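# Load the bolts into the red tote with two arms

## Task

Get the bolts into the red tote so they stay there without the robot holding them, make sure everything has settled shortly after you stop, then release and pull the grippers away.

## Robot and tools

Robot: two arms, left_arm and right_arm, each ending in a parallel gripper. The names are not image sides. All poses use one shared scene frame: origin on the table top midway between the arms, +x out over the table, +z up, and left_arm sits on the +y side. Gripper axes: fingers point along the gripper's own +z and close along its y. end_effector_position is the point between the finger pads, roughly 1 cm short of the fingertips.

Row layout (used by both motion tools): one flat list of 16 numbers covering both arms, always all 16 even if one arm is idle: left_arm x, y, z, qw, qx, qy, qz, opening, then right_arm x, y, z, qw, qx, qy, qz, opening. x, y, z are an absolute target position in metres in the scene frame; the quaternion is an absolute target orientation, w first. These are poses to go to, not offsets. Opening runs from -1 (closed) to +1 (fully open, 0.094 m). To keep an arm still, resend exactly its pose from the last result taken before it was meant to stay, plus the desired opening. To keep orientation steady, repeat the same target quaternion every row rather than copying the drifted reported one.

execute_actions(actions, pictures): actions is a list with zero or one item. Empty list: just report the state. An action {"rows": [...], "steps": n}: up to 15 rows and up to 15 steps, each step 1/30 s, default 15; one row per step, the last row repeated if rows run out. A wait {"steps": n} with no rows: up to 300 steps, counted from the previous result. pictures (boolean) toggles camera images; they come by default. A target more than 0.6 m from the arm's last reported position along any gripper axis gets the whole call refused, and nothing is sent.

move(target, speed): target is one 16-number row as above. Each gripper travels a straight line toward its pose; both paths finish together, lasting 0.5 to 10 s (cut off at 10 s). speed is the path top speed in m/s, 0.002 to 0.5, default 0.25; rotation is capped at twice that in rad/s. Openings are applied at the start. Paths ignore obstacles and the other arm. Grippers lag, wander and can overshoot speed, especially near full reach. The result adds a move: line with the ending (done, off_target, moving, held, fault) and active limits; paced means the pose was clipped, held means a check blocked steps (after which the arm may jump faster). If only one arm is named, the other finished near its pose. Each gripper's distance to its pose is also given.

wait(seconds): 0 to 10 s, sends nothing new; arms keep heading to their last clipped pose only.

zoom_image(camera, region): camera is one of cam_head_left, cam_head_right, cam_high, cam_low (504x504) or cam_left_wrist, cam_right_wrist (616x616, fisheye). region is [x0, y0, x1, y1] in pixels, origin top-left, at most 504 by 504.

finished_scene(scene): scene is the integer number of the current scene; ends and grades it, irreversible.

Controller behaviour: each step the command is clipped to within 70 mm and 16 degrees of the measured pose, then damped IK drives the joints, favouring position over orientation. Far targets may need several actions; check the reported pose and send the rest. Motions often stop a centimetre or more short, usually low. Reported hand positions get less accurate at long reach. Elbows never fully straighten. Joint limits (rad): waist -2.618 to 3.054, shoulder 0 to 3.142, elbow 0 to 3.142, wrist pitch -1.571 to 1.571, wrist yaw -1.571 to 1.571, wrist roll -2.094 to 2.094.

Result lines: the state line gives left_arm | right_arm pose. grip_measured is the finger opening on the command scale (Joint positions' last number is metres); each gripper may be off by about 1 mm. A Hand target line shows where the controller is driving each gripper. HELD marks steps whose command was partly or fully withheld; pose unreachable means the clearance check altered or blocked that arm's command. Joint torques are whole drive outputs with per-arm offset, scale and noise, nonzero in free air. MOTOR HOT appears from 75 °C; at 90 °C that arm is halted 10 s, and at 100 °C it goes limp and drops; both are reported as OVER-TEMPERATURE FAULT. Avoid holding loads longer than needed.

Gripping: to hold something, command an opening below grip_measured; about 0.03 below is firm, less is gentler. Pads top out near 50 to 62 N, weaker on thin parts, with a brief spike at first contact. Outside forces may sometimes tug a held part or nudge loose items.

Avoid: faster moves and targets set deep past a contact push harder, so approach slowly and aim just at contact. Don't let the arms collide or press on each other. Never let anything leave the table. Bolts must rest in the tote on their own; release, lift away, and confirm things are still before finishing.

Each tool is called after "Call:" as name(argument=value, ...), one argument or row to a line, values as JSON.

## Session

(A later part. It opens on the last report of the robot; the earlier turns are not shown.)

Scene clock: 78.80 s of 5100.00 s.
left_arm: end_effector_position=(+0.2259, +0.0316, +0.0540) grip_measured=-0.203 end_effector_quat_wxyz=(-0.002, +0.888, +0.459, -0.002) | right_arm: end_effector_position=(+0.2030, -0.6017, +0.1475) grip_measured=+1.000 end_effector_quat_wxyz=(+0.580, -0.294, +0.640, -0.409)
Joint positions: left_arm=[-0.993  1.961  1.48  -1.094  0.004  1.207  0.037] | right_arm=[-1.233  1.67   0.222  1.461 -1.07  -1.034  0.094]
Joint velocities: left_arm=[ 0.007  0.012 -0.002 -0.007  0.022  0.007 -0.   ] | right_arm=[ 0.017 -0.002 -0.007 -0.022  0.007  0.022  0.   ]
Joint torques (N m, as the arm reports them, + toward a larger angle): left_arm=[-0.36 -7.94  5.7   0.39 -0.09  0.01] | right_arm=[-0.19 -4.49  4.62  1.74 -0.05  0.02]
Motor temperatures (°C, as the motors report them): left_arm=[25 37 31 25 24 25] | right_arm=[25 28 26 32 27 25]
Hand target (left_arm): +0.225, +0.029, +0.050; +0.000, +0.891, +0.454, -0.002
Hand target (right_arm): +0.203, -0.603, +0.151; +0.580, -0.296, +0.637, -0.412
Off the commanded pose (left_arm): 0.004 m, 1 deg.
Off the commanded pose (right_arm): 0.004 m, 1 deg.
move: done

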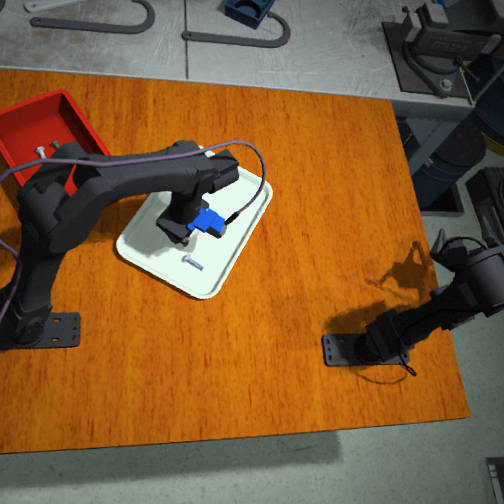

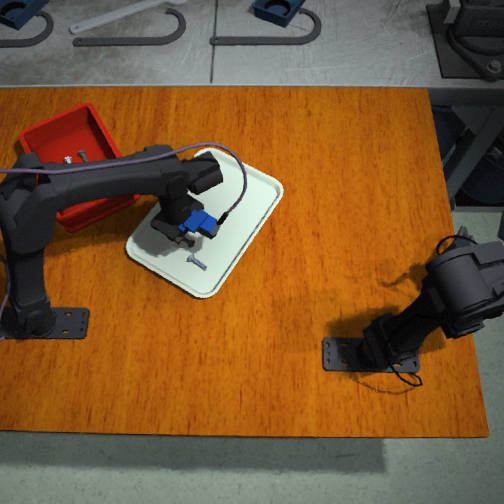

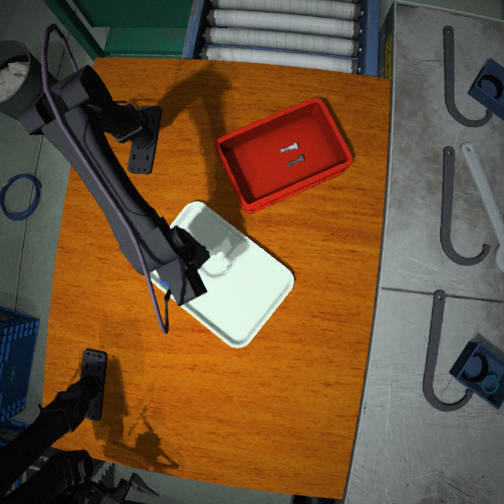

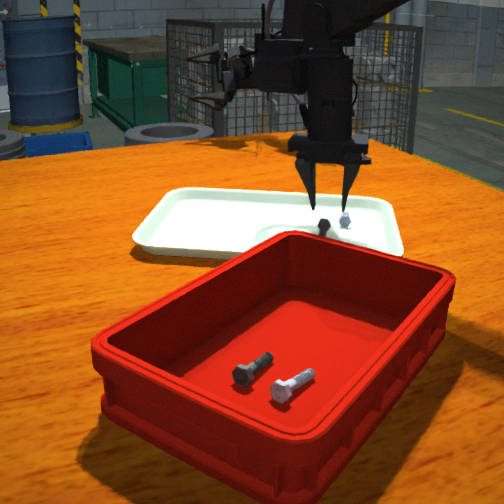

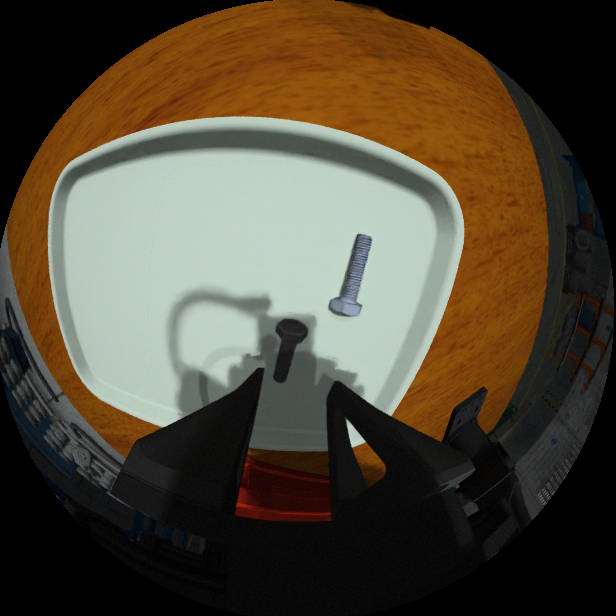

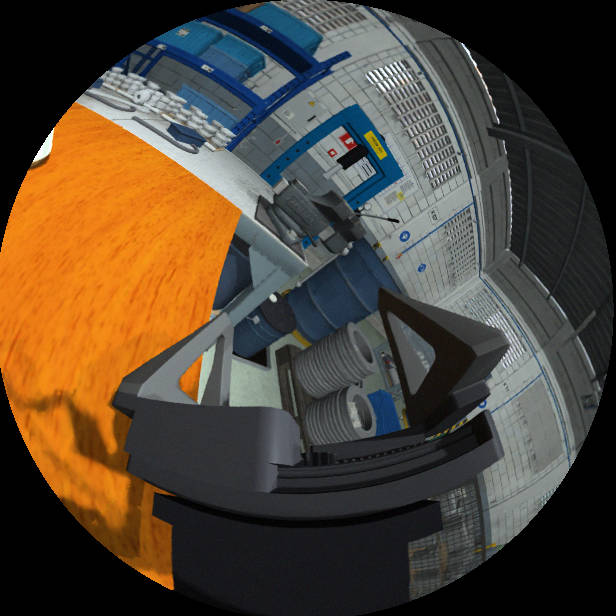

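Call:
move(
  target=[0.239,0.033,0.015,0,0.891,0.454,0,-0.2,0.203,-0.603,0.151,0.58,-0.296,0.637,-0.412,1],
  speed=0.05,
)

Call:
execute_actions(
  actions=[
    {"rows":[[0.239,0.033,0.015,0,0.891,0.454,0,-0.885,0.203,-0.603,0.151,0.58,-0.296,0.637,-0.412,1]]},
  ],
)

Scene clock: 84.90 s of 5100.00 s.
left_arm: end_effector_position=(+0.2354, +0.0314, +0.0196) grip_measured=-0.203 end_effector_quat_wxyz=(-0.001, +0.892, +0.453, -0.002) | right_arm: end_effector_position=(+0.2030, -0.6017, +0.1475) grip_measured=+1.000 end_effector_quat_wxyz=(+0.580, -0.294, +0.640, -0.409)
Joint positions: left_arm=[-0.972  2.018  1.419 -0.974  0.004  1.243  0.037] | right_arm=[-1.233  1.67   0.222  1.461 -1.07  -1.034  0.094]
Joint velocities: left_arm=[ 0.007 -0.012  0.007  0.051 -0.007 -0.007 -0.   ] | right_arm=[-0.007 -0.007  0.037  0.007  0.022  0.007  0.   ]
Joint torques (N m, as the arm reports them, + toward a larger angle): left_arm=[ 0.64 -8.09  5.17  0.42 -0.05  0.08] | right_arm=[-0.18 -4.44  4.67  1.73 -0.08  0.01]
Motor temperatures (°C, as the motors report them): left_arm=[25 36 31 25 24 25] | right_arm=[25 28 26 32 27 25]
Hand target (left_arm): +0.239, +0.033, +0.015; +0.000, +0.891, +0.454, +0.000
Hand target (right_arm): +0.203, -0.603, +0.151; +0.580, -0.296, +0.637, -0.412
Off the commanded pose (left_arm): 0.006 m, 0 deg.
Off the commanded pose (right_arm): 0.004 m, 1 deg.
After step 90, 1.87 s passed at rest.
move: done

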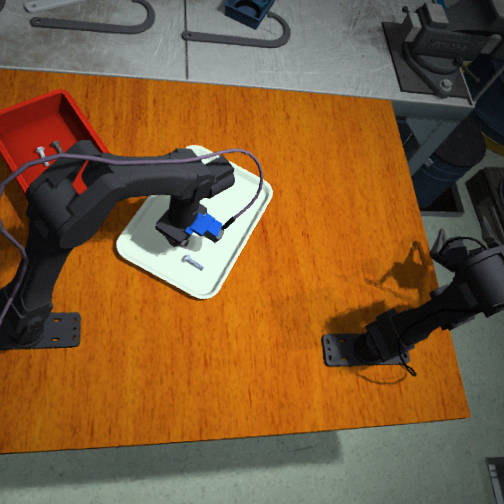

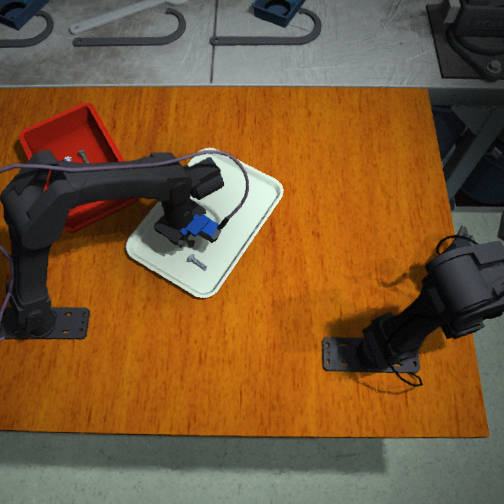

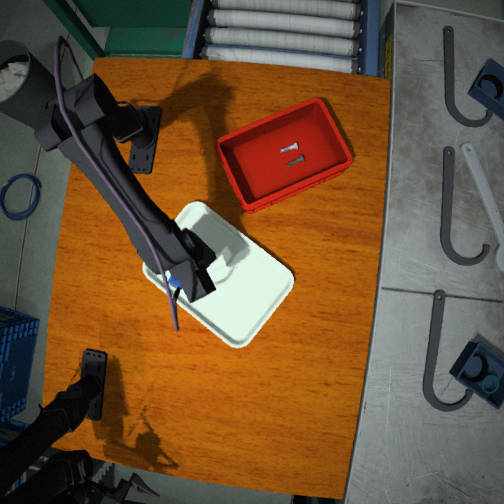

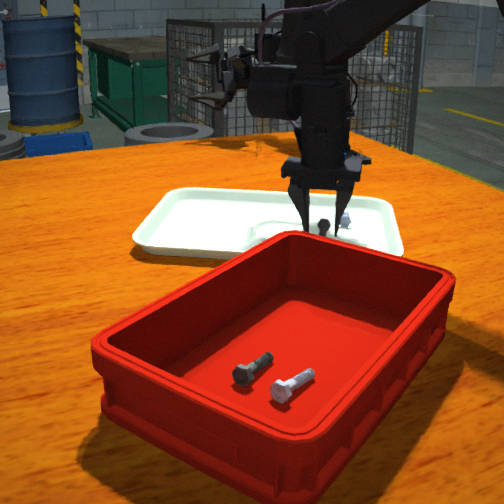

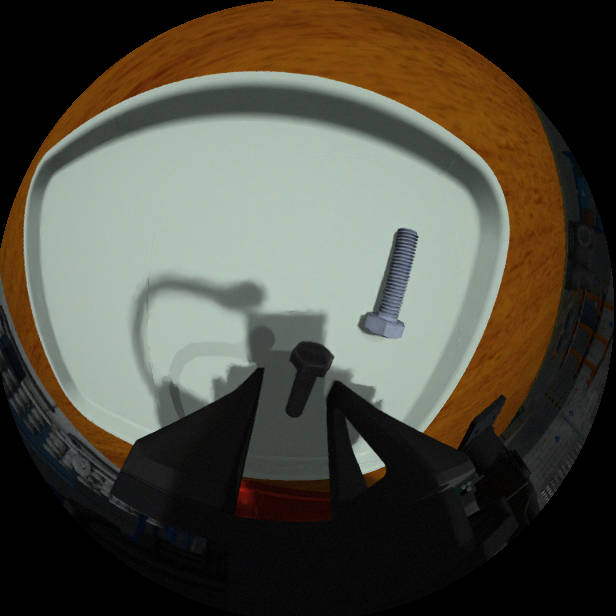

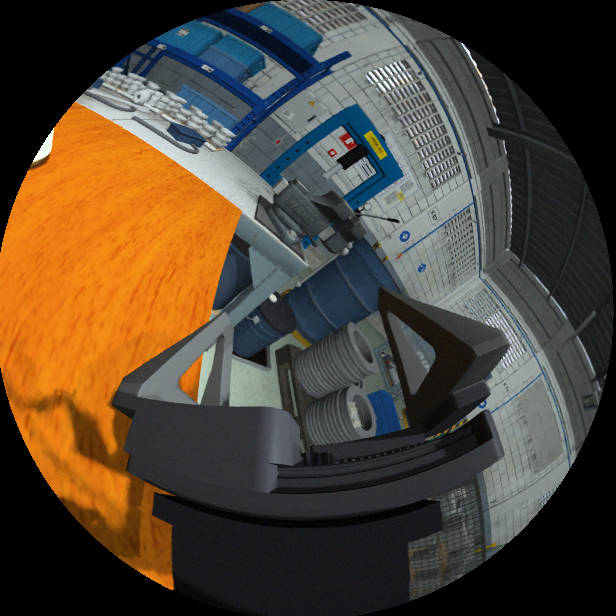

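Scene clock: 85.40 s of 5100.00 s.
left_arm: end_effector_position=(+0.2356, +0.0311, +0.0196) grip_measured=-0.862 end_effector_quat_wxyz=(-0.000, +0.892, +0.452, -0.002) | right_arm: end_effector_position=(+0.2030, -0.6017, +0.1475) grip_measured=+1.000 end_effector_quat_wxyz=(+0.580, -0.294, +0.640, -0.409)
Joint positions: left_arm=[-0.972  2.018  1.419 -0.973  0.004  1.243  0.006] | right_arm=[-1.233  1.67   0.222  1.461 -1.07  -1.034  0.094]
Joint velocities: left_arm=[ 0.002 -0.027  0.017 -0.007 -0.007 -0.051 -0.   ] | right_arm=[-0.002  0.007 -0.002  0.051  0.037 -0.007  0.   ]
Joint torques (N m, as the arm reports them, + toward a larger angle): left_arm=[ 0.28 -8.55  5.3   0.43 -0.03  0.07] | right_arm=[-0.18 -4.38  4.64  1.71 -0.03 -0.01]
Motor temperatures (°C, as the motors report them): left_arm=[25 36 31 25 24 25] | right_arm=[25 28 26 32 27 25]
Hand target (left_arm): +0.239, +0.033, +0.015; -0.000, +0.891, +0.454, +0.000
Hand target (right_arm): +0.203, -0.603, +0.151; +0.580, -0.296, +0.637, -0.412
Off the commanded pose (left_arm): 0.006 m, 0 deg.
Off the commanded pose (right_arm): 0.004 m, 1 deg.
Steps of this call (steps 1 to 15: all 15 steps of this action). Readings (end_effector_position):
1: left_arm (+0.2354, +0.0313, +0.0196) | right_arm (+0.2030, -0.6017, +0.1475)
2: left_arm (+0.2355, +0.0312, +0.0196) | right_arm (+0.2030, -0.6017, +0.1475)
4: left_arm (+0.2356, +0.0311, +0.0196) | right_arm (+0.2030, -0.6017, +0.1475)
8: left_arm (+0.2356, +0.0311, +0.0196) | right_arm (+0.2030, -0.6017, +0.1475)
15: the state above

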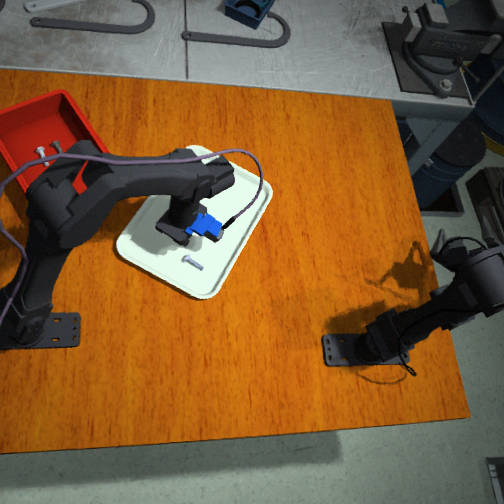

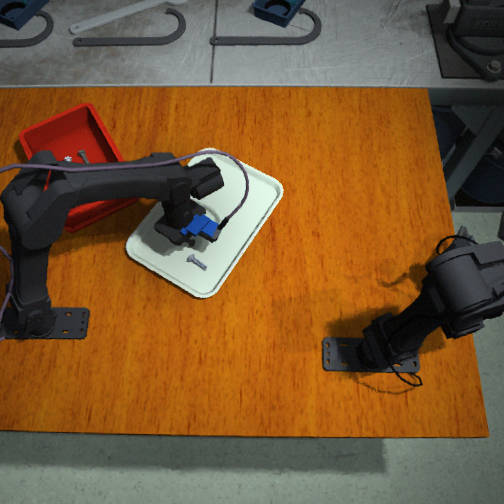

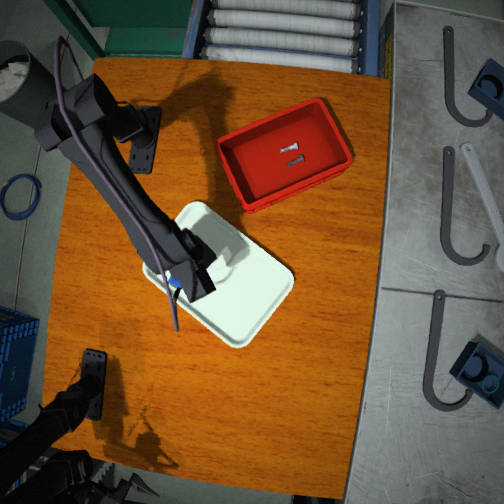

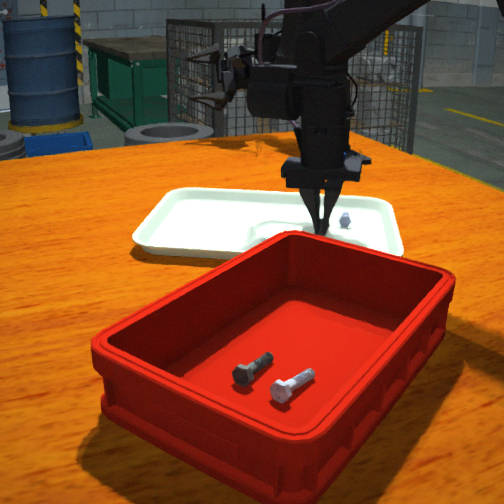

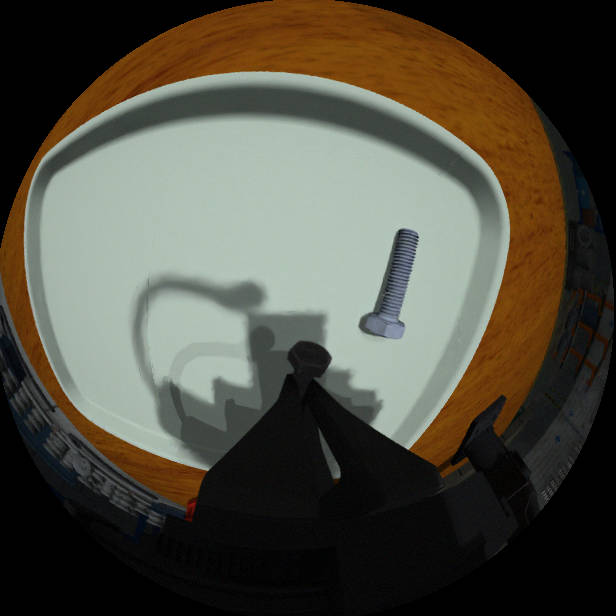

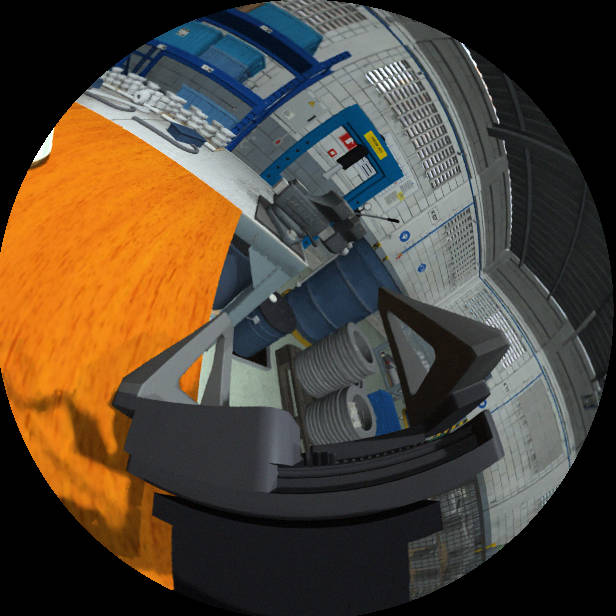

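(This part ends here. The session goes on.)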